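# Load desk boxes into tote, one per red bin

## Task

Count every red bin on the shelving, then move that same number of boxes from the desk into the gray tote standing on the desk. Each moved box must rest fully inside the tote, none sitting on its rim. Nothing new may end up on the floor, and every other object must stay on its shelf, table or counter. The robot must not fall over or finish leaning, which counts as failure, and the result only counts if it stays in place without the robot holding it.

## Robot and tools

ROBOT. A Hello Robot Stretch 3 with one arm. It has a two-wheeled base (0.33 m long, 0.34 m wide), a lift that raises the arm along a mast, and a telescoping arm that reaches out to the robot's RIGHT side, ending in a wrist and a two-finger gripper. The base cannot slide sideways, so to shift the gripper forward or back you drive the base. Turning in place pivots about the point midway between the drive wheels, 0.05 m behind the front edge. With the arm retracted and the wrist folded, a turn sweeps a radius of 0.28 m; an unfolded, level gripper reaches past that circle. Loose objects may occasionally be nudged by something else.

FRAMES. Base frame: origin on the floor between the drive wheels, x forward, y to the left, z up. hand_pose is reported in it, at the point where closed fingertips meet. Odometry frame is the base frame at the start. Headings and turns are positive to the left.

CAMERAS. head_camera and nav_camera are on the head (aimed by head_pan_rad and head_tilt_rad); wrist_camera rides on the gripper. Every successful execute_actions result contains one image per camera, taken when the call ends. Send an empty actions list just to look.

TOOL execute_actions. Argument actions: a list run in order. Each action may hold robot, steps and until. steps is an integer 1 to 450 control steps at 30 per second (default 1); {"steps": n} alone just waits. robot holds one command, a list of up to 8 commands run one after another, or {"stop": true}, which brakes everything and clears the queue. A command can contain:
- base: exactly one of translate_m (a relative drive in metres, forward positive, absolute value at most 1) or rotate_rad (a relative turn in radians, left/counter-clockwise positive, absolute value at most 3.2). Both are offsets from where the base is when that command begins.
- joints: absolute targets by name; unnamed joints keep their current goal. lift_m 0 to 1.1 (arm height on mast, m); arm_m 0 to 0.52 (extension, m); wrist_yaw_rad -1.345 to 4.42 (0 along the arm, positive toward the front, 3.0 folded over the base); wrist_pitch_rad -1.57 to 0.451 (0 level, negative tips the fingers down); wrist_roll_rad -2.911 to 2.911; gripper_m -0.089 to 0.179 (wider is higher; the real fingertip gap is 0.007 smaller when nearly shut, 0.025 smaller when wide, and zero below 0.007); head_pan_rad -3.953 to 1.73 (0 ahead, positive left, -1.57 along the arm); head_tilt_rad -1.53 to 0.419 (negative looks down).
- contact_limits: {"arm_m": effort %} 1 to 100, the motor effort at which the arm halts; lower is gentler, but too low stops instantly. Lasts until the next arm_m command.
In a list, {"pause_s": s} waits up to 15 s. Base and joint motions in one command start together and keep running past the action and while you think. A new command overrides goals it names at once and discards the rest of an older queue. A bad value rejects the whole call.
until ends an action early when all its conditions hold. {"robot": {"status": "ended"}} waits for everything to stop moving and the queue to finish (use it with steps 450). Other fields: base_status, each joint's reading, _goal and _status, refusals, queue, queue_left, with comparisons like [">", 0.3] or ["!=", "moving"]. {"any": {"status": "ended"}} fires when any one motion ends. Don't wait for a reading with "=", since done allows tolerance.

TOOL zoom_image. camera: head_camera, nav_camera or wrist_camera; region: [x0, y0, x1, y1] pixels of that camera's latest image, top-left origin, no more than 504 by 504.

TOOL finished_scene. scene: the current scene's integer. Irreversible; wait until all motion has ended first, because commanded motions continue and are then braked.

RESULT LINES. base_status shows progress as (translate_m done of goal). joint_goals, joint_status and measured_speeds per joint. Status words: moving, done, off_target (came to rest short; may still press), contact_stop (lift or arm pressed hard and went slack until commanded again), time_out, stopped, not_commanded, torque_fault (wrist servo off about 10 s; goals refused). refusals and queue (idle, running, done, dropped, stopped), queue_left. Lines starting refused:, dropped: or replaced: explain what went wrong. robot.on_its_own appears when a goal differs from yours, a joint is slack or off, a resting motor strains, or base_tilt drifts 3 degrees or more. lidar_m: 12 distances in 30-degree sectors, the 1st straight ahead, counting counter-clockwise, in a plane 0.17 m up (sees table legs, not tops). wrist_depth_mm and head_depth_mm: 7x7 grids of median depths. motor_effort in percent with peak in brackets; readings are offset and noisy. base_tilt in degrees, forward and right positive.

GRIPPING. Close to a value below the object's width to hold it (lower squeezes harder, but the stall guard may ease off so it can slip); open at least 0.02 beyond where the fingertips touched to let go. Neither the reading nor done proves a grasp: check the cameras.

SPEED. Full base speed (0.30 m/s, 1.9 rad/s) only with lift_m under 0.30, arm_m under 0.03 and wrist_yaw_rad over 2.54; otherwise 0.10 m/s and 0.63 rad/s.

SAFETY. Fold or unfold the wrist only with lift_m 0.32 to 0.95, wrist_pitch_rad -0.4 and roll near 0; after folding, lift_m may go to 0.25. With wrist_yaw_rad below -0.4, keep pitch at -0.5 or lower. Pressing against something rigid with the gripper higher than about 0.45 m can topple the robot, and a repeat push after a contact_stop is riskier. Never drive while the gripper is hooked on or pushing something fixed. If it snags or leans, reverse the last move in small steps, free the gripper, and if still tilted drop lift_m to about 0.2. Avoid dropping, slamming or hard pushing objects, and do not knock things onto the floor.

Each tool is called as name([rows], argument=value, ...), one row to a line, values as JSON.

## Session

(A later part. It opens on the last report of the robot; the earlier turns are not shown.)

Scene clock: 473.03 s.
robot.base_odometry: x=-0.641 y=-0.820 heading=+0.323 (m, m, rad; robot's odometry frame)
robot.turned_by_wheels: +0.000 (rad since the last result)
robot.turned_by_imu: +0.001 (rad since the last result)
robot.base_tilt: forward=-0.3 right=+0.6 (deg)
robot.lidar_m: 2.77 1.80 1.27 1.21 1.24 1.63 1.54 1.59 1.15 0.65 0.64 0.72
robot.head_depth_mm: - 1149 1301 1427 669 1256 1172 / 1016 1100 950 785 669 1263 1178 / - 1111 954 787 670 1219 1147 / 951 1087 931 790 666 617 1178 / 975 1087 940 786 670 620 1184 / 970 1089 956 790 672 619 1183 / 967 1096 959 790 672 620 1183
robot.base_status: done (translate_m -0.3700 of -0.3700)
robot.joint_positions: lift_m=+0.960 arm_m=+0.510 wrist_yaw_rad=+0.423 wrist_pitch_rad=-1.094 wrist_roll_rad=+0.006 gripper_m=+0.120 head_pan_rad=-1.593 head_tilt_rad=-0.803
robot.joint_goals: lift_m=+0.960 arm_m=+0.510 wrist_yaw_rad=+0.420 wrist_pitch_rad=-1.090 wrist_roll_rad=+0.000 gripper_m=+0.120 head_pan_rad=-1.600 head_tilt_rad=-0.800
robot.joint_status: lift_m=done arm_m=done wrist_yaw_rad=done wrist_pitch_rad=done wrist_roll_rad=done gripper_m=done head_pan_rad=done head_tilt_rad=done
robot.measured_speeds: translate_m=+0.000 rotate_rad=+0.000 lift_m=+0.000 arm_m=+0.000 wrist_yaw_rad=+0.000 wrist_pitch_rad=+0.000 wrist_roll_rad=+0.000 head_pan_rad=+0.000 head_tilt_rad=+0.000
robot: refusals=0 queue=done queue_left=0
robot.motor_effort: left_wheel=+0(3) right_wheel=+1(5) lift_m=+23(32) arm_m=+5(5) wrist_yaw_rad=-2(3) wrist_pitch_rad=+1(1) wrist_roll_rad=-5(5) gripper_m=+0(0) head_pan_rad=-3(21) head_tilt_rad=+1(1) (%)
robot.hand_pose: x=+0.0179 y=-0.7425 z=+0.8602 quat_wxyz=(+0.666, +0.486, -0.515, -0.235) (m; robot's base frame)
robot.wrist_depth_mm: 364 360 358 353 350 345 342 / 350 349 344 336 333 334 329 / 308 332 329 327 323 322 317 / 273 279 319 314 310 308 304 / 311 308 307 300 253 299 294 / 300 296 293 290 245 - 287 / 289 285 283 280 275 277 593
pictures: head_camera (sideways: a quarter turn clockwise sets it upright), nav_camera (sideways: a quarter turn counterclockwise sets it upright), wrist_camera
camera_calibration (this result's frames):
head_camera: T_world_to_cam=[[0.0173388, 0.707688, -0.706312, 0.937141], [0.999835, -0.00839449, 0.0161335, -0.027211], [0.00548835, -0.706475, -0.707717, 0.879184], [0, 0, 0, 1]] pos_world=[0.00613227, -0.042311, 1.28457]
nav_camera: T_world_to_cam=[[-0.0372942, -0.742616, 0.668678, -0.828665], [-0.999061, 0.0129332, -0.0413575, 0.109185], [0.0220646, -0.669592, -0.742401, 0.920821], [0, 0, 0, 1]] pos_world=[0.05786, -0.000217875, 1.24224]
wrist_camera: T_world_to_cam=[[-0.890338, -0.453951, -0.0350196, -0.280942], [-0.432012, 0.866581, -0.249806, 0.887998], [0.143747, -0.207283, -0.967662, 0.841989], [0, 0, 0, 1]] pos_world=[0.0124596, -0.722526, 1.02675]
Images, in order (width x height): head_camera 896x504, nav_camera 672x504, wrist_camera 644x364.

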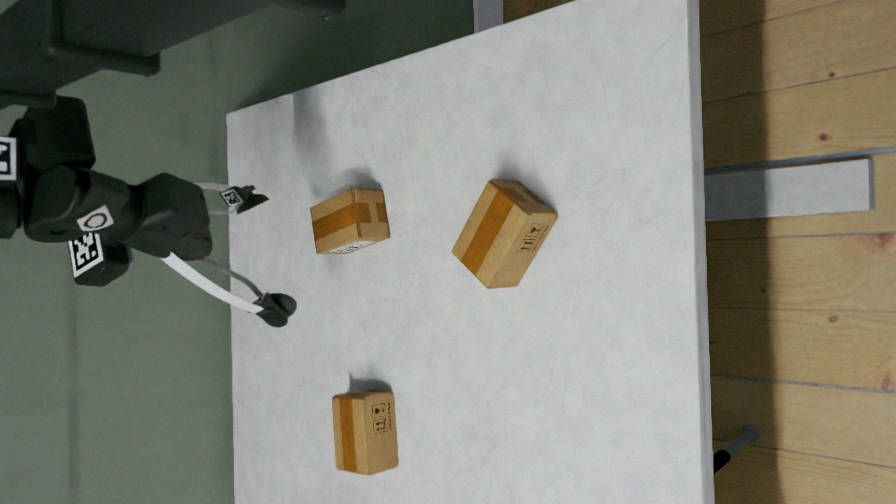

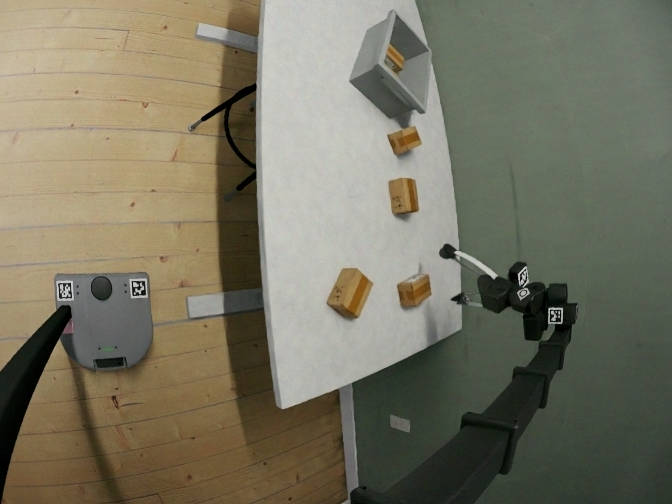

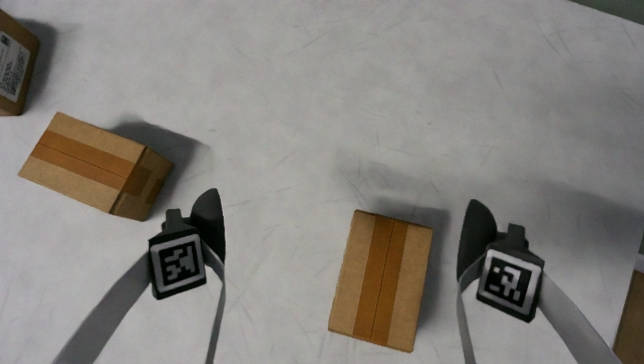

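execute_actions([
  {"robot":[{"base":{"translate_m":-0.02},"joints":{"wrist_yaw_rad":0.216,"arm_m":0.492,"lift_m":0.92}},{"joints":{"lift_m":0.847}}],"steps":450,"until":{"robot":{"status":"ended"}}},
])

Scene clock: 487.67 s.
robot.base_odometry: x=-0.660 y=-0.827 heading=+0.323 (m, m, rad; robot's odometry frame)
robot.turned_by_wheels: +0.000 (rad since the last result)
robot.turned_by_imu: +0.001 (rad since the last result)
robot.base_tilt: forward=-0.4 right=+0.5 (deg)
robot.lidar_m: 2.80 1.80 1.27 1.21 1.24 1.60 1.52 1.56 1.16 0.65 0.65 0.74
robot.head_depth_mm: 983 1108 - - 650 1254 1178 / 965 - 951 785 670 1259 1183 / 963 - 928 786 670 1256 1167 / 971 1083 872 789 661 619 1174 / 970 1089 954 789 670 619 1182 / 972 1088 952 789 672 618 1182 / 968 1092 957 791 673 621 1182
robot.base_status: done (translate_m -0.0200 of -0.0200)
robot.joint_positions: lift_m=+0.847 arm_m=+0.492 wrist_yaw_rad=+0.219 wrist_pitch_rad=-1.094 wrist_roll_rad=+0.006 gripper_m=+0.120 head_pan_rad=-1.593 head_tilt_rad=-0.803
robot.joint_goals: lift_m=+0.847 arm_m=+0.492 wrist_yaw_rad=+0.216 wrist_pitch_rad=-1.090 wrist_roll_rad=+0.000 gripper_m=+0.120 head_pan_rad=-1.600 head_tilt_rad=-0.800
robot.joint_status: lift_m=done arm_m=done wrist_yaw_rad=done wrist_pitch_rad=done wrist_roll_rad=done gripper_m=done head_pan_rad=done head_tilt_rad=done
robot.measured_speeds: translate_m=+0.000 rotate_rad=+0.000 lift_m=+0.000 arm_m=+0.000 wrist_yaw_rad=+0.000 wrist_pitch_rad=+0.000 wrist_roll_rad=+0.000 head_pan_rad=+0.000 head_tilt_rad=+0.000
robot: refusals=0 queue=done queue_left=0
robot.motor_effort: left_wheel=+0(4) right_wheel=+1(6) lift_m=+23(25) arm_m=-5(4) wrist_yaw_rad=-3(3) wrist_pitch_rad=+2(2) wrist_roll_rad=-4(4) gripper_m=+0(0) head_pan_rad=-4(3) head_tilt_rad=+1(2) (%)
robot.hand_pose: x=-0.0008 y=-0.7312 z=+0.7471 quat_wxyz=(+0.639, +0.431, -0.562, -0.301) (m; robot's base frame)
robot.wrist_depth_mm: 229 227 226 223 222 218 216 / 221 219 216 214 212 211 208 / 211 210 207 153 202 202 200 / 203 202 200 147 148 194 193 / 196 194 192 141 143 189 186 / 189 188 185 136 137 - 180 / 184 181 178 177 175 174 174
pictures: head_camera (sideways: a quarter turn clockwise sets it upright), nav_camera (sideways: a quarter turn counterclockwise sets it upright), wrist_camera
camera_calibration (this result's frames):
head_camera: T_world_to_cam=[[0.0173793, 0.707687, -0.706312, 0.937141], [0.999834, -0.0084517, 0.0161335, -0.027211], [0.00544792, -0.706475, -0.707717, 0.879184], [0, 0, 0, 1]] pos_world=[0.00612985, -0.042311, 1.28457]
nav_camera: T_world_to_cam=[[-0.0373367, -0.742614, 0.668678, -0.828665], [-0.99906, 0.0129904, -0.0413575, 0.109185], [0.0220263, -0.669593, -0.742401, 0.920821], [0, 0, 0, 1]] pos_world=[0.05786, -0.00022084, 1.24224]
wrist_camera: T_world_to_cam=[[-0.963711, -0.264672, -0.0347817, -0.158179], [-0.248062, 0.936034, -0.24961, 0.892709], [0.0986217, -0.231924, -0.967722, 0.719643], [0, 0, 0, 1]] pos_world=[-0.0019636, -0.710569, 0.913741]
Images, in order (width x height): head_camera 896x504, nav_camera 672x504, wrist_camera 644x364.

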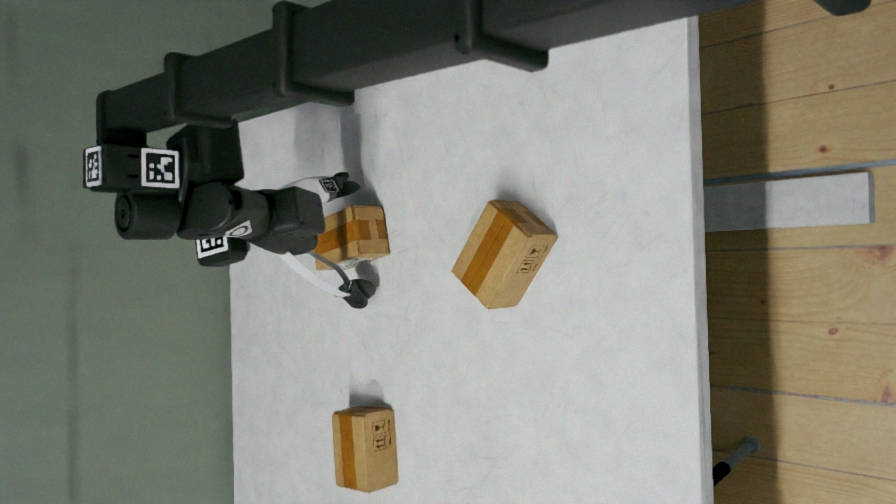

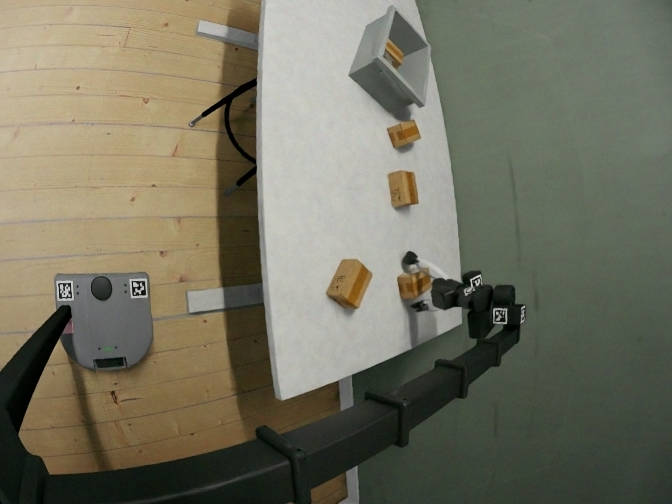

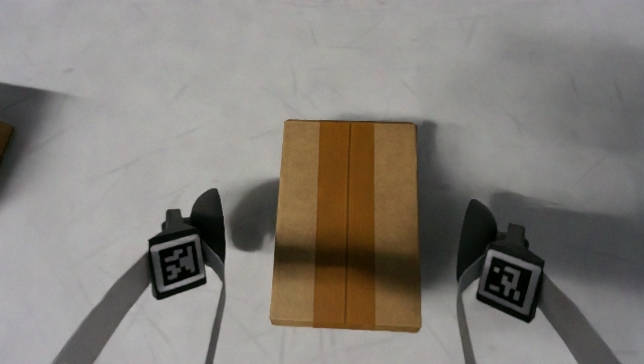

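execute_actions([
  {"robot":{"joints":{"gripper_m":0.02}},"steps":90,"until":{"robot":{"status":"ended"}}},
  {"robot":{"joints":{"lift_m":1.005}},"steps":90,"until":{"robot":{"lift_m":[">",0.87]}}},
  {"robot":{"base":{"translate_m":0.753},"joints":{"wrist_yaw_rad":-0.43,"arm_m":0.464,"head_pan_rad":-1.65}},"steps":450,"until":{"robot":{"status":"ended"}}},
])

Scene clock: 502.77 s.
robot.base_odometry: x=+0.054 y=-0.588 heading=+0.323 (m, m, rad; robot's odometry frame)
robot.turned_by_wheels: +0.000 (rad since the last result)
robot.turned_by_imu: +0.004 (rad since the last result)
robot.base_tilt: forward=-0.3 right=+0.5 (deg)
robot.lidar_m: 2.05 1.84 1.30 1.24 1.28 1.69 2.28 1.02 0.38 0.38 0.73 1.42
robot.head_depth_mm: - 1082 855 766 668 617 1177 / 977 1082 838 730 668 605 1179 / 992 1052 841 751 670 606 1160 / - 1074 815 770 672 607 1175 / 940 1071 930 791 671 594 1182 / 929 1053 959 790 670 595 1184 / 923 1047 957 791 673 597 1178
robot.base_status: done (translate_m +0.7530 of +0.7530)
robot.joint_positions: lift_m=+1.005 arm_m=+0.464 wrist_yaw_rad=-0.427 wrist_pitch_rad=-1.097 wrist_roll_rad=+0.005 gripper_m=+0.021 head_pan_rad=-1.643 head_tilt_rad=-0.803
robot.joint_goals: lift_m=+1.005 arm_m=+0.464 wrist_yaw_rad=-0.430 wrist_pitch_rad=-1.090 wrist_roll_rad=+0.000 gripper_m=+0.020 head_pan_rad=-1.650 head_tilt_rad=-0.800
robot.joint_status: lift_m=done arm_m=done wrist_yaw_rad=done wrist_pitch_rad=done wrist_roll_rad=done gripper_m=done head_pan_rad=done head_tilt_rad=done
robot.measured_speeds: translate_m=+0.000 rotate_rad=+0.000 lift_m=+0.000 arm_m=+0.000 wrist_yaw_rad=+0.000 wrist_pitch_rad=+0.000 wrist_roll_rad=+0.000 head_pan_rad=+0.000 head_tilt_rad=+0.000
robot: refusals=0 queue=done queue_left=0
robot.motor_effort: left_wheel=+0(4) right_wheel=+1(7) lift_m=+32(33) arm_m=-5(4) wrist_yaw_rad=-3(4) wrist_pitch_rad=+2(2) wrist_roll_rad=-4(4) gripper_m=-16(89) head_pan_rad=-4(13) head_tilt_rad=+1(2) (%)
robot.hand_pose: x=-0.0611 y=-0.6960 z=+0.9045 quat_wxyz=(+0.510, +0.231, -0.669, -0.489) (m; robot's base frame)
robot.wrist_depth_mm: 405 410 411 406 403 397 396 / 397 395 388 390 383 382 325 / 383 382 260 150 246 250 242 / 369 366 303 144 297 347 251 / 353 352 233 139 139 313 251 / 341 339 222 134 134 324 251 / 329 328 249 260 300 311 251
pictures: head_camera (sideways: a quarter turn clockwise sets it upright), nav_camera (sideways: a quarter turn counterclockwise sets it upright), wrist_camera
camera_calibration (this result's frames):
head_camera: T_world_to_cam=[[0.0526997, 0.705936, -0.706312, 0.936926], [0.998164, -0.0583732, 0.0161335, -0.0272008], [-0.0298405, -0.705866, -0.707717, 0.879399], [0, 0, 0, 1]] pos_world=[0.00401679, -0.0422597, 1.28457]
nav_camera: T_world_to_cam=[[-0.0743765, -0.739823, 0.668678, -0.828439], [-0.997165, 0.0628675, -0.0413575, 0.109173], [-0.0114409, -0.669858, -0.742401, 0.921026], [0, 0, 0, 1]] pos_world=[0.0577844, -0.00280547, 1.24224]
wrist_camera: T_world_to_cam=[[-0.929078, 0.368263, -0.0345814, 0.240866], [0.365025, 0.897758, -0.246553, 0.892141], [-0.0597504, -0.24169, -0.968512, 0.87025], [0, 0, 0, 1]] pos_world=[-0.0498724, -0.679298, 1.07114]
Images, in order (width x height): head_camera 896x504, nav_camera 672x504, wrist_camera 644x364.

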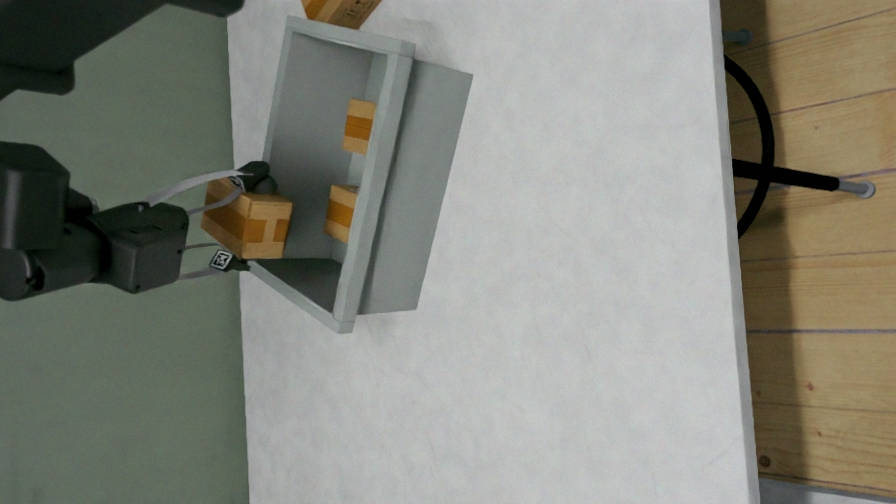

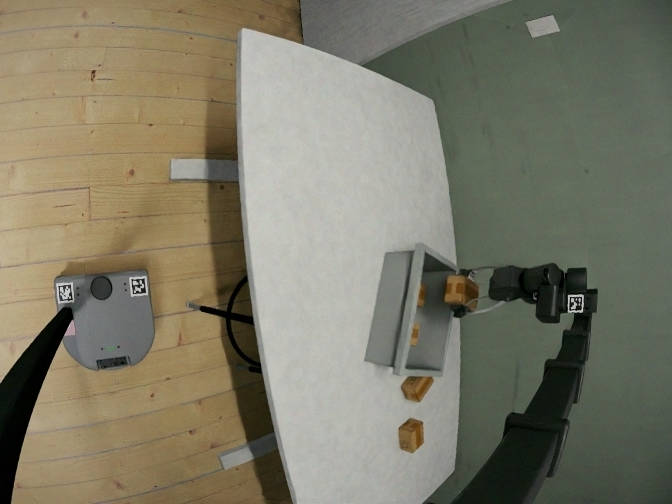

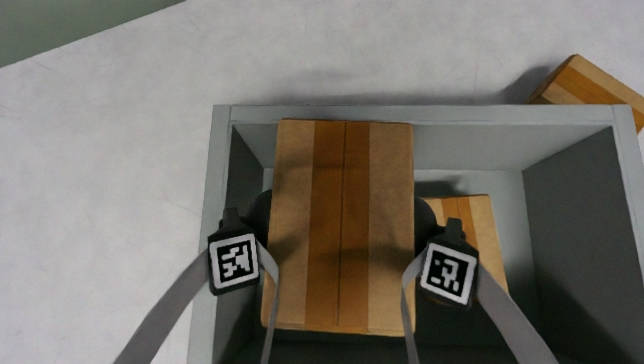

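execute_actions([
  {"robot":{"joints":{"lift_m":0.908}},"steps":150,"until":{"robot":{"status":"ended"}}},
])

Scene clock: 513.17 s.
robot.base_odometry: x=+0.054 y=-0.588 heading=+0.323 (m, m, rad; robot's odometry frame)
robot.turned_by_wheels: +0.000 (rad since the last result)
robot.turned_by_imu: +0.001 (rad since the last result)
robot.base_tilt: forward=-0.4 right=+0.6 (deg)
robot.lidar_m: 2.05 1.85 1.30 1.24 1.28 1.69 2.28 1.02 0.38 0.38 0.73 1.42
robot.head_depth_mm: 972 - - - 662 618 1181 / 934 - 837 731 670 605 1176 / - 1107 819 748 671 607 1160 / 918 - 760 768 669 607 1176 / 939 1066 927 788 672 594 1179 / 929 1061 956 792 672 596 1177 / 928 1047 957 791 673 598 1180
robot.base_status: done (translate_m +0.7530 of +0.7530)
robot.joint_positions: lift_m=+0.908 arm_m=+0.464 wrist_yaw_rad=-0.427 wrist_pitch_rad=-1.097 wrist_roll_rad=+0.005 gripper_m=+0.021 head_pan_rad=-1.643 head_tilt_rad=-0.803
robot.joint_goals: lift_m=+0.908 arm_m=+0.464 wrist_yaw_rad=-0.430 wrist_pitch_rad=-1.090 wrist_roll_rad=+0.000 gripper_m=+0.020 head_pan_rad=-1.650 head_tilt_rad=-0.800
robot.joint_status: lift_m=done arm_m=done wrist_yaw_rad=done wrist_pitch_rad=done wrist_roll_rad=done gripper_m=done head_pan_rad=done head_tilt_rad=done
robot.measured_speeds: translate_m=+0.000 rotate_rad=+0.000 lift_m=+0.000 arm_m=+0.000 wrist_yaw_rad=+0.000 wrist_pitch_rad=+0.000 wrist_roll_rad=+0.000 head_pan_rad=+0.000 head_tilt_rad=+0.000
robot: refusals=0 queue=done queue_left=0
robot.motor_effort: left_wheel=+0(0) right_wheel=+1(1) lift_m=+24(32) arm_m=-5(5) wrist_yaw_rad=-2(3) wrist_pitch_rad=+2(2) wrist_roll_rad=-4(4) gripper_m=-16(16) head_pan_rad=-4(4) head_tilt_rad=+1(2) (%)
robot.hand_pose: x=-0.0611 y=-0.6960 z=+0.8078 quat_wxyz=(+0.510, +0.231, -0.669, -0.489) (m; robot's base frame)
robot.wrist_depth_mm: 301 297 157 155 154 152 151 / 287 162 187 187 185 183 182 / 277 150 224 150 236 251 231 / 267 150 244 144 222 202 239 / 256 140 179 139 138 195 228 / 247 132 220 134 133 189 219 / 239 127 226 228 228 228 225
pictures: head_camera (sideways: a quarter turn clockwise sets it upright), nav_camera (sideways: a quarter turn counterclockwise sets it upright), wrist_camera
camera_calibration (this result's frames):
head_camera: T_world_to_cam=[[0.0526997, 0.705936, -0.706312, 0.936926], [0.998164, -0.0583732, 0.0161335, -0.0272008], [-0.0298405, -0.705866, -0.707717, 0.879399], [0, 0, 0, 1]] pos_world=[0.00401679, -0.0422597, 1.28457]
nav_camera: T_world_to_cam=[[-0.0743765, -0.739823, 0.668678, -0.828439], [-0.997165, 0.0628675, -0.0413575, 0.109173], [-0.0114409, -0.669858, -0.742401, 0.921026], [0, 0, 0, 1]] pos_world=[0.0577844, -0.00280547, 1.24224]
wrist_camera: T_world_to_cam=[[-0.929069, 0.368287, -0.0345829, 0.23754], [0.36505, 0.897755, -0.246523, 0.868275], [-0.0597443, -0.241662, -0.96852, 0.776649], [0, 0, 0, 1]] pos_world=[-0.0498733, -0.679295, 0.974465]
Images, in order (width x height): head_camera 896x504, nav_camera 672x504, wrist_camera 644x364.

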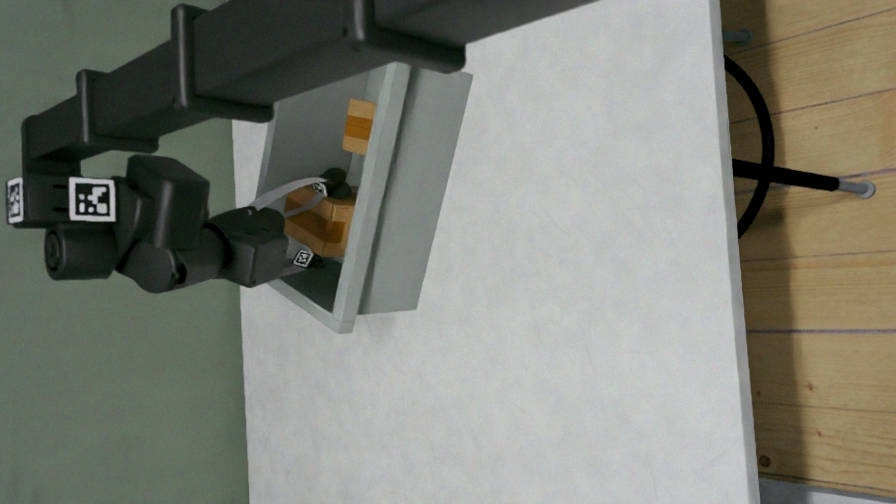

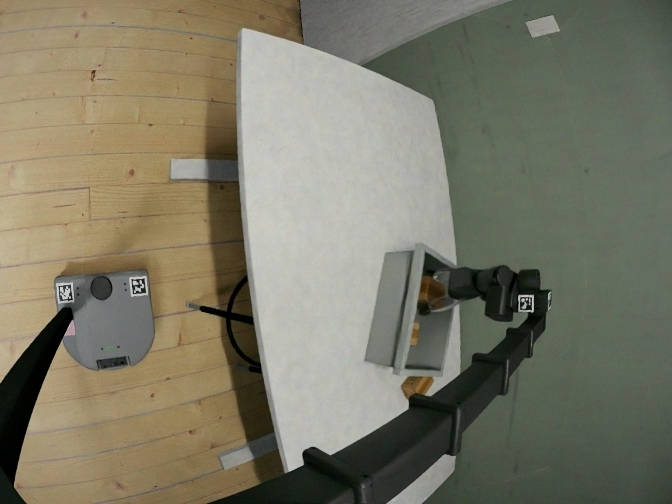

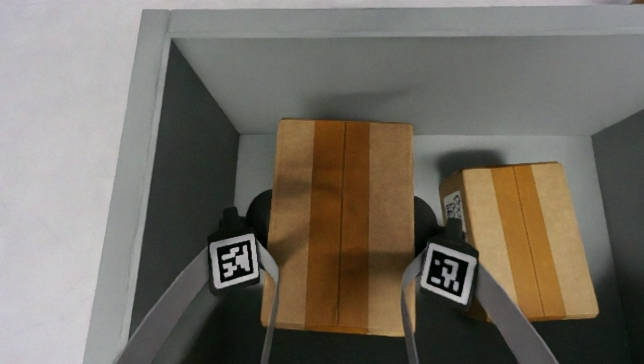

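execute_actions([
  {"robot":[{"joints":{"lift_m":0.905}},{"joints":{"gripper_m":0.092}},{"joints":{"lift_m":1.015}}],"steps":300,"until":{"robot":{"status":"ended"}}},
])

Scene clock: 529.50 s.
robot.base_odometry: x=+0.054 y=-0.588 heading=+0.323 (m, m, rad; robot's odometry frame)
robot.turned_by_wheels: +0.000 (rad since the last result)
robot.turned_by_imu: +0.001 (rad since the last result)
robot.base_tilt: forward=-0.3 right=+0.5 (deg)
robot.lidar_m: 2.05 1.84 1.30 1.24 1.27 1.69 2.28 1.02 0.38 0.38 0.73 1.43
robot.head_depth_mm: 1006 1079 855 768 669 616 1178 / 962 1082 839 732 669 606 1175 / 982 1087 833 750 670 606 1159 / - 1092 804 767 673 607 1181 / 942 1066 928 789 672 597 1173 / 933 1059 956 790 669 597 1183 / 928 1047 955 789 672 597 1182
robot.base_status: done (translate_m +0.7530 of +0.7530)
robot.joint_positions: lift_m=+1.015 arm_m=+0.464 wrist_yaw_rad=-0.427 wrist_pitch_rad=-1.097 wrist_roll_rad=+0.005 gripper_m=+0.092 head_pan_rad=-1.643 head_tilt_rad=-0.803
robot.joint_goals: lift_m=+1.015 arm_m=+0.464 wrist_yaw_rad=-0.430 wrist_pitch_rad=-1.090 wrist_roll_rad=+0.000 gripper_m=+0.092 head_pan_rad=-1.650 head_tilt_rad=-0.800
robot.joint_status: lift_m=done arm_m=done wrist_yaw_rad=done wrist_pitch_rad=done wrist_roll_rad=done gripper_m=done head_pan_rad=done head_tilt_rad=done
robot.measured_speeds: translate_m=+0.000 rotate_rad=+0.000 lift_m=+0.000 arm_m=+0.000 wrist_yaw_rad=+0.000 wrist_pitch_rad=+0.000 wrist_roll_rad=+0.000 head_pan_rad=+0.000 head_tilt_rad=+0.000
robot: refusals=0 queue=done queue_left=0
robot.motor_effort: left_wheel=-1(0) right_wheel=+1(1) lift_m=+31(34) arm_m=-4(5) wrist_yaw_rad=-2(2) wrist_pitch_rad=+2(2) wrist_roll_rad=-4(4) gripper_m=+0(78) head_pan_rad=-5(4) head_tilt_rad=+2(1) (%)
robot.hand_pose: x=-0.0611 y=-0.6959 z=+0.9145 quat_wxyz=(+0.510, +0.231, -0.669, -0.489) (m; robot's base frame)
robot.wrist_depth_mm: 409 421 419 416 409 407 399 / 409 406 402 401 397 389 378 / 392 390 280 277 274 273 265 / 376 377 328 362 358 353 263 / 364 361 350 256 336 332 251 / 354 349 306 247 333 332 250 / 340 336 256 329 328 323 240
pictures: head_camera (sideways: a quarter turn clockwise sets it upright), nav_camera (sideways: a quarter turn counterclockwise sets it upright), wrist_camera
camera_calibration (this result's frames):
head_camera: T_world_to_cam=[[0.0527006, 0.705936, -0.706312, 0.936926], [0.998164, -0.0583744, 0.0161335, -0.0272008], [-0.0298413, -0.705866, -0.707717, 0.879399], [0, 0, 0, 1]] pos_world=[0.00401674, -0.0422597, 1.28457]
nav_camera: T_world_to_cam=[[-0.0743774, -0.739823, 0.668678, -0.828439], [-0.997165, 0.0628687, -0.0413575, 0.109173], [-0.0114417, -0.669858, -0.742401, 0.921026], [0, 0, 0, 1]] pos_world=[0.0577844, -0.00280553, 1.24224]
wrist_camera: T_world_to_cam=[[-0.929059, 0.368311, -0.0345898, 0.241252], [0.365084, 0.897779, -0.246386, 0.894434], [-0.0596925, -0.241535, -0.968554, 0.880105], [0, 0, 0, 1]] pos_world=[-0.0498705, -0.679283, 1.08115]
Images, in order (width x height): head_camera 896x504, nav_camera 672x504, wrist_camera 644x364.

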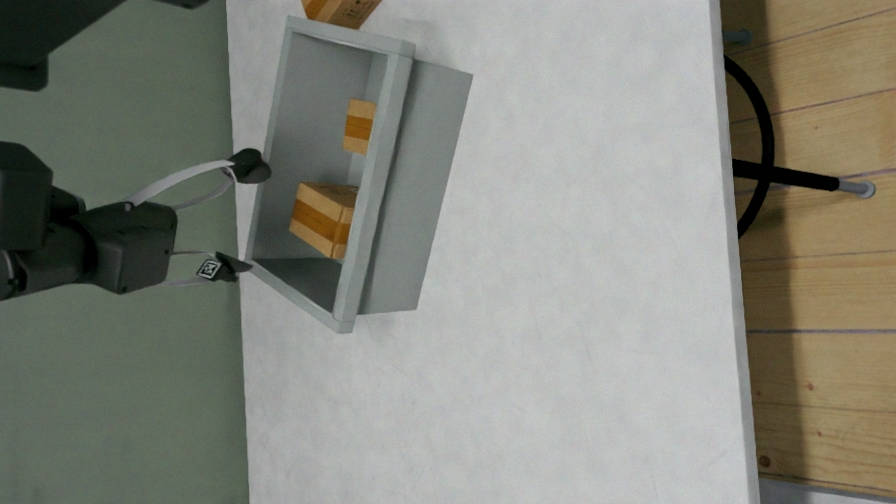

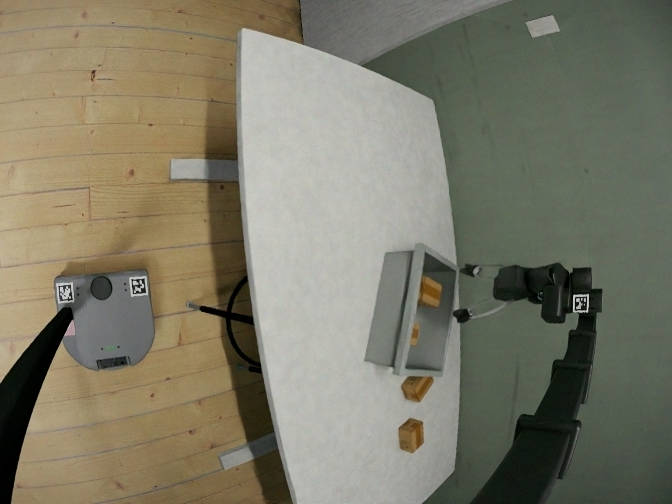

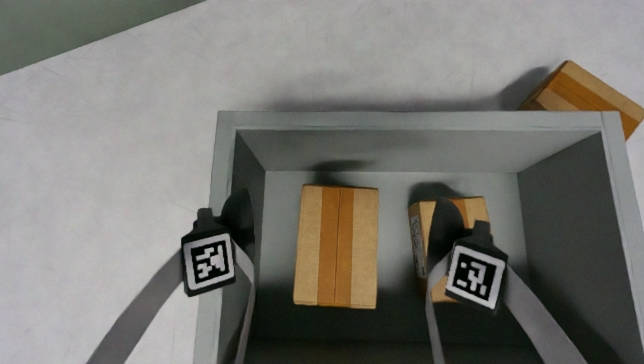

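execute_actions([
  {"robot":{"base":{"translate_m":-0.717},"joints":{"arm_m":0.351,"wrist_yaw_rad":0.948,"wrist_pitch_rad":-1.5,"gripper_m":0.12,"head_pan_rad":-1.57,"head_tilt_rad":-0.95}},"steps":300,"until":{"robot":{"translate_m":["<",-0.42]}}},
  {"robot":{"joints":{"lift_m":0.935}},"steps":300,"until":{"robot":{"status":"ended"}}},
])

Scene clock: 540.73 s.
robot.base_odometry: x=-0.626 y=-0.815 heading=+0.323 (m, m, rad; robot's odometry frame)
robot.turned_by_wheels: +0.000 (rad since the last result)
robot.turned_by_imu: +0.000 (rad since the last result)
robot.base_tilt: forward=-0.3 right=+0.6 (deg)
robot.lidar_m: 2.76 1.82 1.28 1.21 1.24 1.64 1.56 1.60 1.15 0.66 0.63 0.71
robot.head_depth_mm: 1065 1183 813 691 645 1261 1145 / 1053 916 800 694 645 1258 1150 / - - 784 669 635 1244 1159 / 1027 909 809 682 633 1251 1151 / 1027 949 804 696 634 1268 1143 / 1026 946 802 697 637 1263 1148 / 1022 951 805 699 636 1272 1143
robot.base_status: done (translate_m -0.7170 of -0.7170)
robot.joint_positions: lift_m=+0.935 arm_m=+0.351 wrist_yaw_rad=+0.945 wrist_pitch_rad=-1.496 wrist_roll_rad=+0.005 gripper_m=+0.120 head_pan_rad=-1.577 head_tilt_rad=-0.938
robot.joint_goals: lift_m=+0.935 arm_m=+0.351 wrist_yaw_rad=+0.948 wrist_pitch_rad=-1.500 wrist_roll_rad=+0.000 gripper_m=+0.120 head_pan_rad=-1.570 head_tilt_rad=-0.950
robot.joint_status: lift_m=done arm_m=done wrist_yaw_rad=done wrist_pitch_rad=done wrist_roll_rad=done gripper_m=done head_pan_rad=done head_tilt_rad=done
robot.measured_speeds: translate_m=+0.000 rotate_rad=+0.000 lift_m=+0.000 arm_m=+0.000 wrist_yaw_rad=+0.000 wrist_pitch_rad=+0.000 wrist_roll_rad=+0.000 head_pan_rad=+0.000 head_tilt_rad=+0.000
robot: refusals=0 queue=done queue_left=0
robot.motor_effort: left_wheel=+1(5) right_wheel=+1(5) lift_m=+23(32) arm_m=-4(5) wrist_yaw_rad=+1(1) wrist_pitch_rad=-1(2) wrist_roll_rad=-4(4) gripper_m=+0(78) head_pan_rad=+4(17) head_tilt_rad=-6(25) (%)
robot.hand_pose: x=-0.0256 y=-0.4935 z=+0.8166 quat_wxyz=(+0.680, +0.664, -0.244, -0.194) (m; robot's base frame)
robot.wrist_depth_mm: 250 249 246 243 240 237 234 / 258 256 251 250 245 243 239 / 264 263 257 250 250 247 244 / - 268 263 209 256 253 250 / - 274 271 215 262 257 255 / - - 277 274 271 - 262 / - - 285 280 275 270 -
pictures: head_camera (sideways: a quarter turn clockwise sets it upright), nav_camera (sideways: a quarter turn counterclockwise sets it upright), wrist_camera
camera_calibration (this result's frames):
head_camera: T_world_to_cam=[[0.00663511, 0.79672, -0.604313, 0.804299], [0.999827, 0.00520057, 0.0178341, -0.0294219], [0.0173515, -0.604327, -0.796548, 0.994627], [0, 0, 0, 1]] pos_world=[0.00682192, -0.0395684, 1.27884]
nav_camera: T_world_to_cam=[[-0.0259992, -0.826558, 0.562251, -0.690069], [-0.999105, 0.00271235, -0.0422126, 0.110291], [0.0333661, -0.562845, -0.825889, 1.02931], [0, 0, 0, 1]] pos_world=[0.0579068, 0.008658, 1.24274]
wrist_camera: T_world_to_cam=[[-0.558233, -0.828105, -0.0511704, -0.371114], [-0.824168, 0.546366, 0.149098, 0.148822], [-0.095511, 0.125405, -0.987498, 1.03192], [0, 0, 0, 1]] pos_world=[0.0140461, -0.51804, 0.977837]
Images, in order (width x height): head_camera 896x504, nav_camera 672x504, wrist_camera 644x364.

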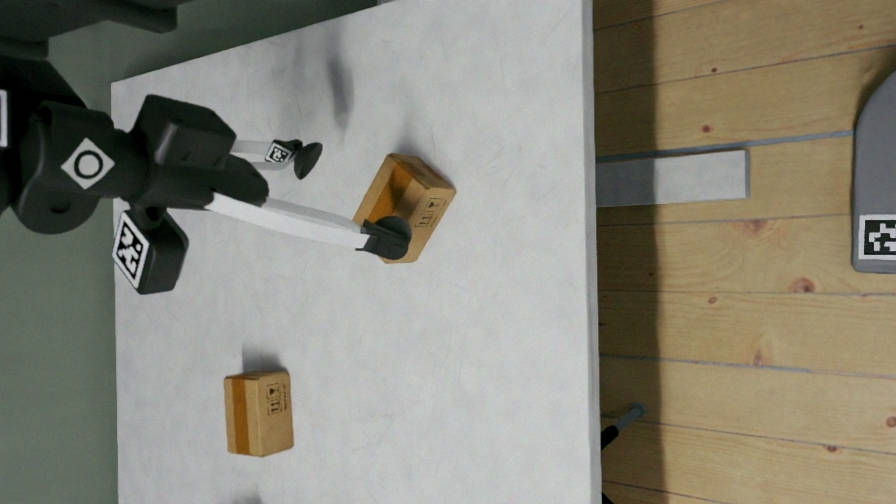

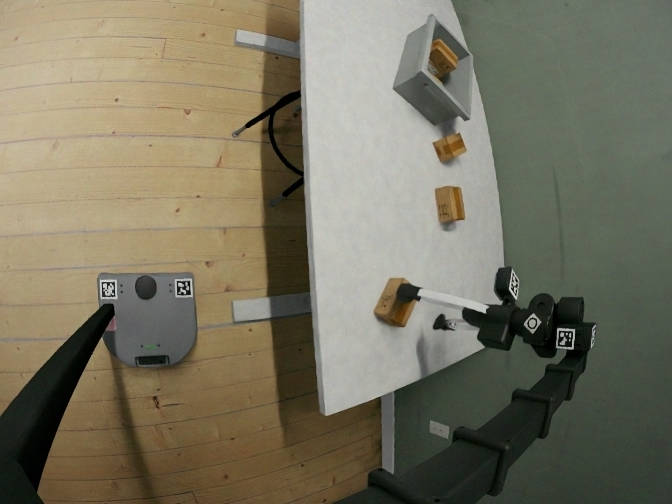

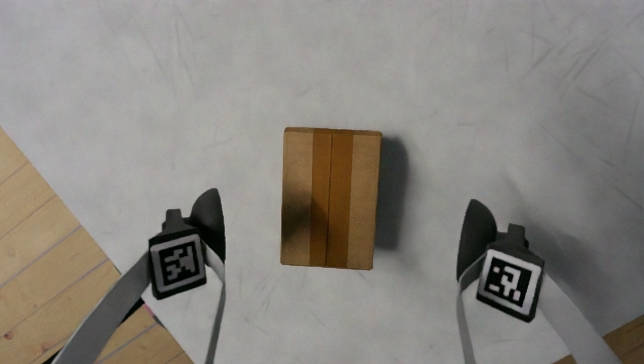

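execute_actions([
  {"robot":[{"joints":{"lift_m":0.865,"arm_m":0.345}},{"joints":{"gripper_m":0.02}}],"steps":200,"until":{"robot":{"status":"ended"}}},
  {"robot":{"joints":{"lift_m":1.022}},"steps":90,"until":{"robot":{"lift_m":[">",0.885]}}},
  {"robot":{"base":{"translate_m":0.579},"joints":{"wrist_yaw_rad":-0.43,"head_pan_rad":-1.6,"head_tilt_rad":-0.8}},"steps":90,"until":{"robot":{"lift_m":[">",0.96]}}},
  {"robot":{"joints":{"arm_m":0.515}},"steps":450,"until":{"robot":{"status":"ended"}}},
])

Scene clock: 555.80 s.
robot.base_odometry: x=-0.076 y=-0.631 heading=+0.323 (m, m, rad; robot's odometry frame)
robot.turned_by_wheels: +0.000 (rad since the last result)
robot.turned_by_imu: +0.004 (rad since the last result)
robot.base_tilt: forward=-0.4 right=+0.5 (deg)
robot.lidar_m: 2.19 1.83 1.30 1.24 1.27 2.26 2.14 0.92 0.57 0.36 0.65 1.45
robot.head_depth_mm: 957 1078 948 787 668 607 1182 / 957 1080 867 786 669 604 1179 / 971 1071 818 734 669 605 1177 / 931 1080 813 745 669 606 1161 / 946 1074 778 769 671 606 1184 / 945 1077 816 788 671 606 1181 / 943 1072 957 790 674 607 1184
robot.base_status: done (translate_m +0.5790 of +0.5790)
robot.joint_positions: lift_m=+1.022 arm_m=+0.515 wrist_yaw_rad=-0.428 wrist_pitch_rad=-1.497 wrist_roll_rad=+0.004 gripper_m=+0.021 head_pan_rad=-1.593 head_tilt_rad=-0.803
robot.joint_goals: lift_m=+1.022 arm_m=+0.515 wrist_yaw_rad=-0.430 wrist_pitch_rad=-1.500 wrist_roll_rad=+0.000 gripper_m=+0.020 head_pan_rad=-1.600 head_tilt_rad=-0.800
robot.joint_status: lift_m=done arm_m=done wrist_yaw_rad=done wrist_pitch_rad=done wrist_roll_rad=done gripper_m=done head_pan_rad=done head_tilt_rad=done
robot.measured_speeds: translate_m=+0.000 rotate_rad=+0.000 lift_m=+0.000 arm_m=+0.000 wrist_yaw_rad=+0.000 wrist_pitch_rad=+0.000 wrist_roll_rad=+0.000 head_pan_rad=+0.000 head_tilt_rad=+0.000
robot: refusals=0 queue=done queue_left=0
robot.motor_effort: left_wheel=-1(7) right_wheel=+1(7) lift_m=+32(33) arm_m=+4(4) wrist_yaw_rad=-1(3) wrist_pitch_rad=+0(1) wrist_roll_rad=-3(4) gripper_m=-15(89) head_pan_rad=-4(9) head_tilt_rad=+2(17) (%)
robot.hand_pose: x=-0.0194 y=-0.6548 z=+0.9032 quat_wxyz=(+0.403, +0.359, -0.609, -0.582) (m; robot's base frame)
robot.wrist_depth_mm: 335 331 326 321 317 271 310 / 225 244 243 242 243 271 319 / 243 294 316 133 284 328 324 / 248 277 248 135 135 334 332 / 311 279 251 138 137 341 342 / 376 278 258 142 141 350 351 / 388 384 377 244 242 359 359
pictures: head_camera (sideways: a quarter turn clockwise sets it upright), nav_camera (sideways: a quarter turn counterclockwise sets it upright), wrist_camera
camera_calibration (this result's frames):
head_camera: T_world_to_cam=[[0.0175031, 0.708204, -0.705791, 0.936461], [0.999833, -0.0086221, 0.0161436, -0.0272241], [0.00534754, -0.705955, -0.708237, 0.879861], [0, 0, 0, 1]] pos_world=[0.00612342, -0.0422982, 1.28453]
nav_camera: T_world_to_cam=[[-0.0374655, -0.7431, 0.66813, -0.827951], [-0.999057, 0.0131792, -0.0413642, 0.109193], [0.0219323, -0.66905, -0.742894, 0.921462], [0, 0, 0, 1]] pos_world=[0.0578609, -0.000185134, 1.24224]
wrist_camera: T_world_to_cam=[[-0.921629, 0.384687, -0.0511401, 0.290239], [0.373738, 0.915332, 0.149957, 0.49318], [0.104497, 0.119092, -0.987369, 1.13791], [0, 0, 0, 1]] pos_world=[-0.0357351, -0.698591, 1.06443]
Images, in order (width x height): head_camera 896x504, nav_camera 672x504, wrist_camera 644x364.

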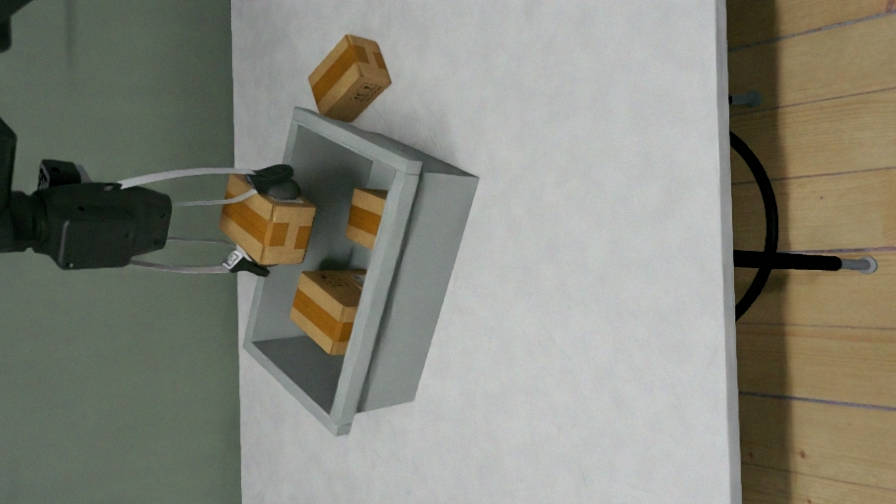

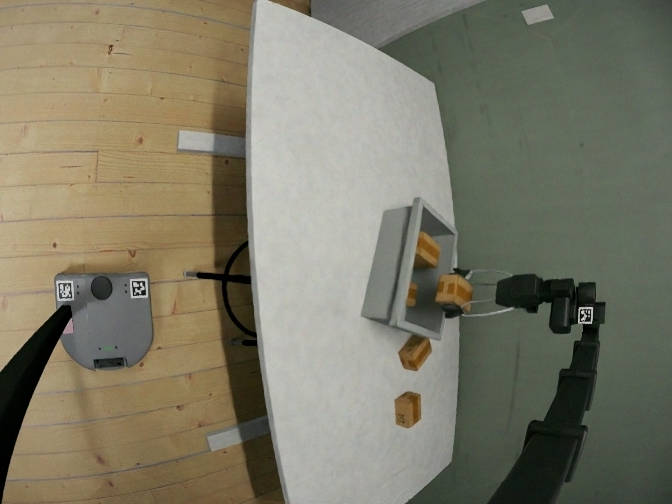

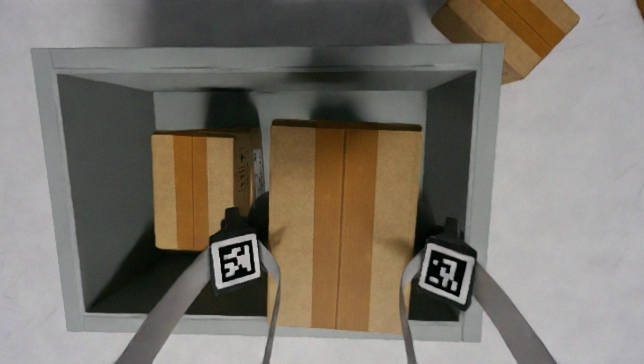

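execute_actions([
  {"robot":[{"joints":{"lift_m":0.923}},{"joints":{"gripper_m":0.088}},{"joints":{"lift_m":1.02}}],"steps":300,"until":{"robot":{"status":"ended"}}},
])

Scene clock: 565.63 s.
robot.base_odometry: x=-0.076 y=-0.631 heading=+0.323 (m, m, rad; robot's odometry frame)
robot.turned_by_wheels: +0.000 (rad since the last result)
robot.turned_by_imu: +0.002 (rad since the last result)
robot.base_tilt: forward=-0.3 right=+0.5 (deg)
robot.lidar_m: 2.18 1.83 1.30 1.24 1.27 2.25 2.14 0.92 0.57 0.36 0.65 1.45
robot.head_depth_mm: 970 1080 947 786 667 606 1177 / 960 1077 867 785 668 605 1177 / 967 1081 810 733 669 606 1177 / 929 1079 815 746 670 607 1159 / 947 1074 779 767 670 606 1186 / 942 1073 817 787 669 609 1184 / 939 1065 956 789 673 607 1189
robot.base_status: done (translate_m +0.5790 of +0.5790)
robot.joint_positions: lift_m=+1.020 arm_m=+0.515 wrist_yaw_rad=-0.428 wrist_pitch_rad=-1.497 wrist_roll_rad=+0.004 gripper_m=+0.088 head_pan_rad=-1.593 head_tilt_rad=-0.803
robot.joint_goals: lift_m=+1.020 arm_m=+0.515 wrist_yaw_rad=-0.430 wrist_pitch_rad=-1.500 wrist_roll_rad=+0.000 gripper_m=+0.088 head_pan_rad=-1.600 head_tilt_rad=-0.800
robot.joint_status: lift_m=done arm_m=done wrist_yaw_rad=done wrist_pitch_rad=done wrist_roll_rad=done gripper_m=done head_pan_rad=done head_tilt_rad=done
robot.measured_speeds: translate_m=+0.000 rotate_rad=+0.000 lift_m=+0.000 arm_m=+0.000 wrist_yaw_rad=+0.000 wrist_pitch_rad=+0.000 wrist_roll_rad=+0.000 head_pan_rad=+0.000 head_tilt_rad=+0.000
robot: refusals=0 queue=done queue_left=0
robot.motor_effort: left_wheel=+0(0) right_wheel=+1(1) lift_m=+31(30) arm_m=+5(4) wrist_yaw_rad=-2(2) wrist_pitch_rad=-1(1) wrist_roll_rad=-3(3) gripper_m=+0(81) head_pan_rad=-4(3) head_tilt_rad=+2(2) (%)
robot.hand_pose: x=-0.0194 y=-0.6548 z=+0.9012 quat_wxyz=(+0.402, +0.359, -0.609, -0.582) (m; robot's base frame)
robot.wrist_depth_mm: 332 326 324 321 315 266 309 / 225 245 242 242 245 272 316 / 242 294 314 331 325 325 325 / 248 277 248 242 326 331 332 / 307 278 - 247 343 341 339 / 374 275 271 291 281 347 347 / 388 377 373 242 242 363 356
pictures: head_camera (sideways: a quarter turn clockwise sets it upright), nav_camera (sideways: a quarter turn counterclockwise sets it upright), wrist_camera
camera_calibration (this result's frames):
head_camera: T_world_to_cam=[[0.017503, 0.708204, -0.705791, 0.936461], [0.999833, -0.00862197, 0.0161436, -0.027224], [0.00534762, -0.705955, -0.708236, 0.87986], [0, 0, 0, 1]] pos_world=[0.00612343, -0.0422982, 1.28453]
nav_camera: T_world_to_cam=[[-0.0374654, -0.7431, 0.668131, -0.827951], [-0.999057, 0.0131791, -0.0413642, 0.109193], [0.0219324, -0.66905, -0.742893, 0.921462], [0, 0, 0, 1]] pos_world=[0.0578609, -0.000185149, 1.24224]
wrist_camera: T_world_to_cam=[[-0.921626, 0.384694, -0.0511447, 0.29015], [0.373729, 0.915313, 0.150095, 0.493304], [0.104554, 0.119217, -0.987348, 1.13604], [0, 0, 0, 1]] pos_world=[-0.0357296, -0.698581, 1.06246]
Images, in order (width x height): head_camera 896x504, nav_camera 672x504, wrist_camera 644x364.

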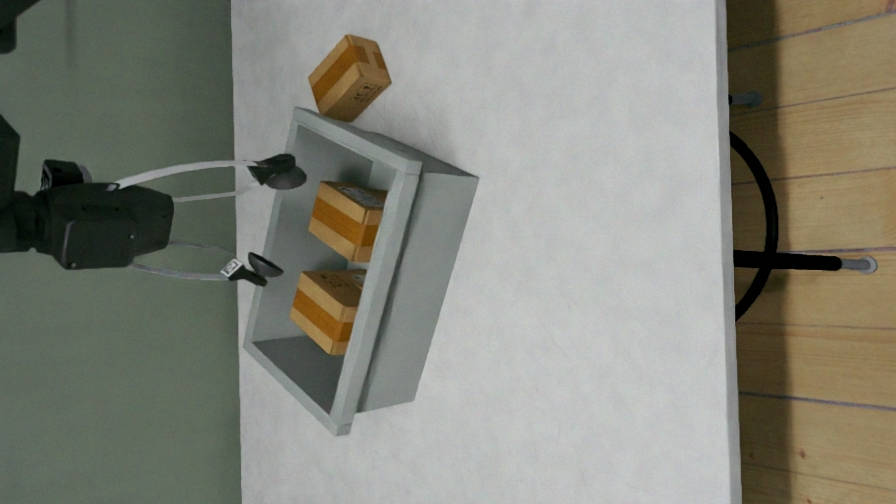

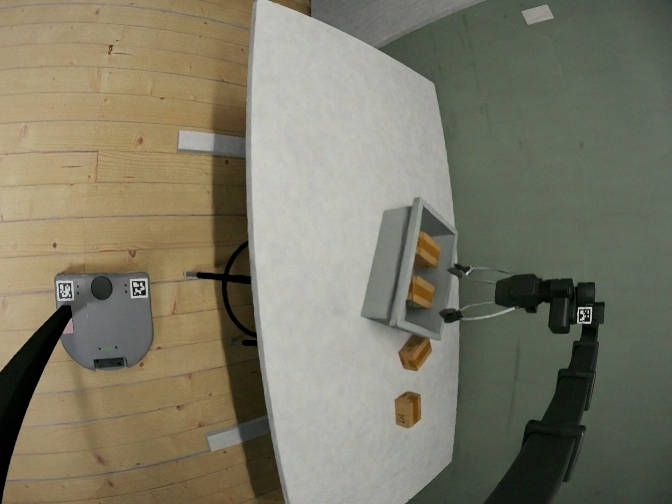

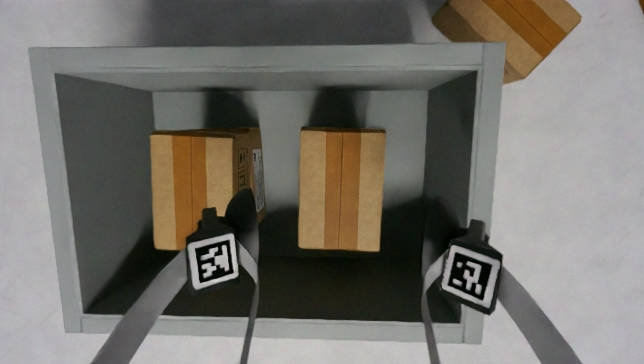

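Four boxes in the tote, gripper clear.

finished_scene(scene=1)

The scene is finished: the task was done.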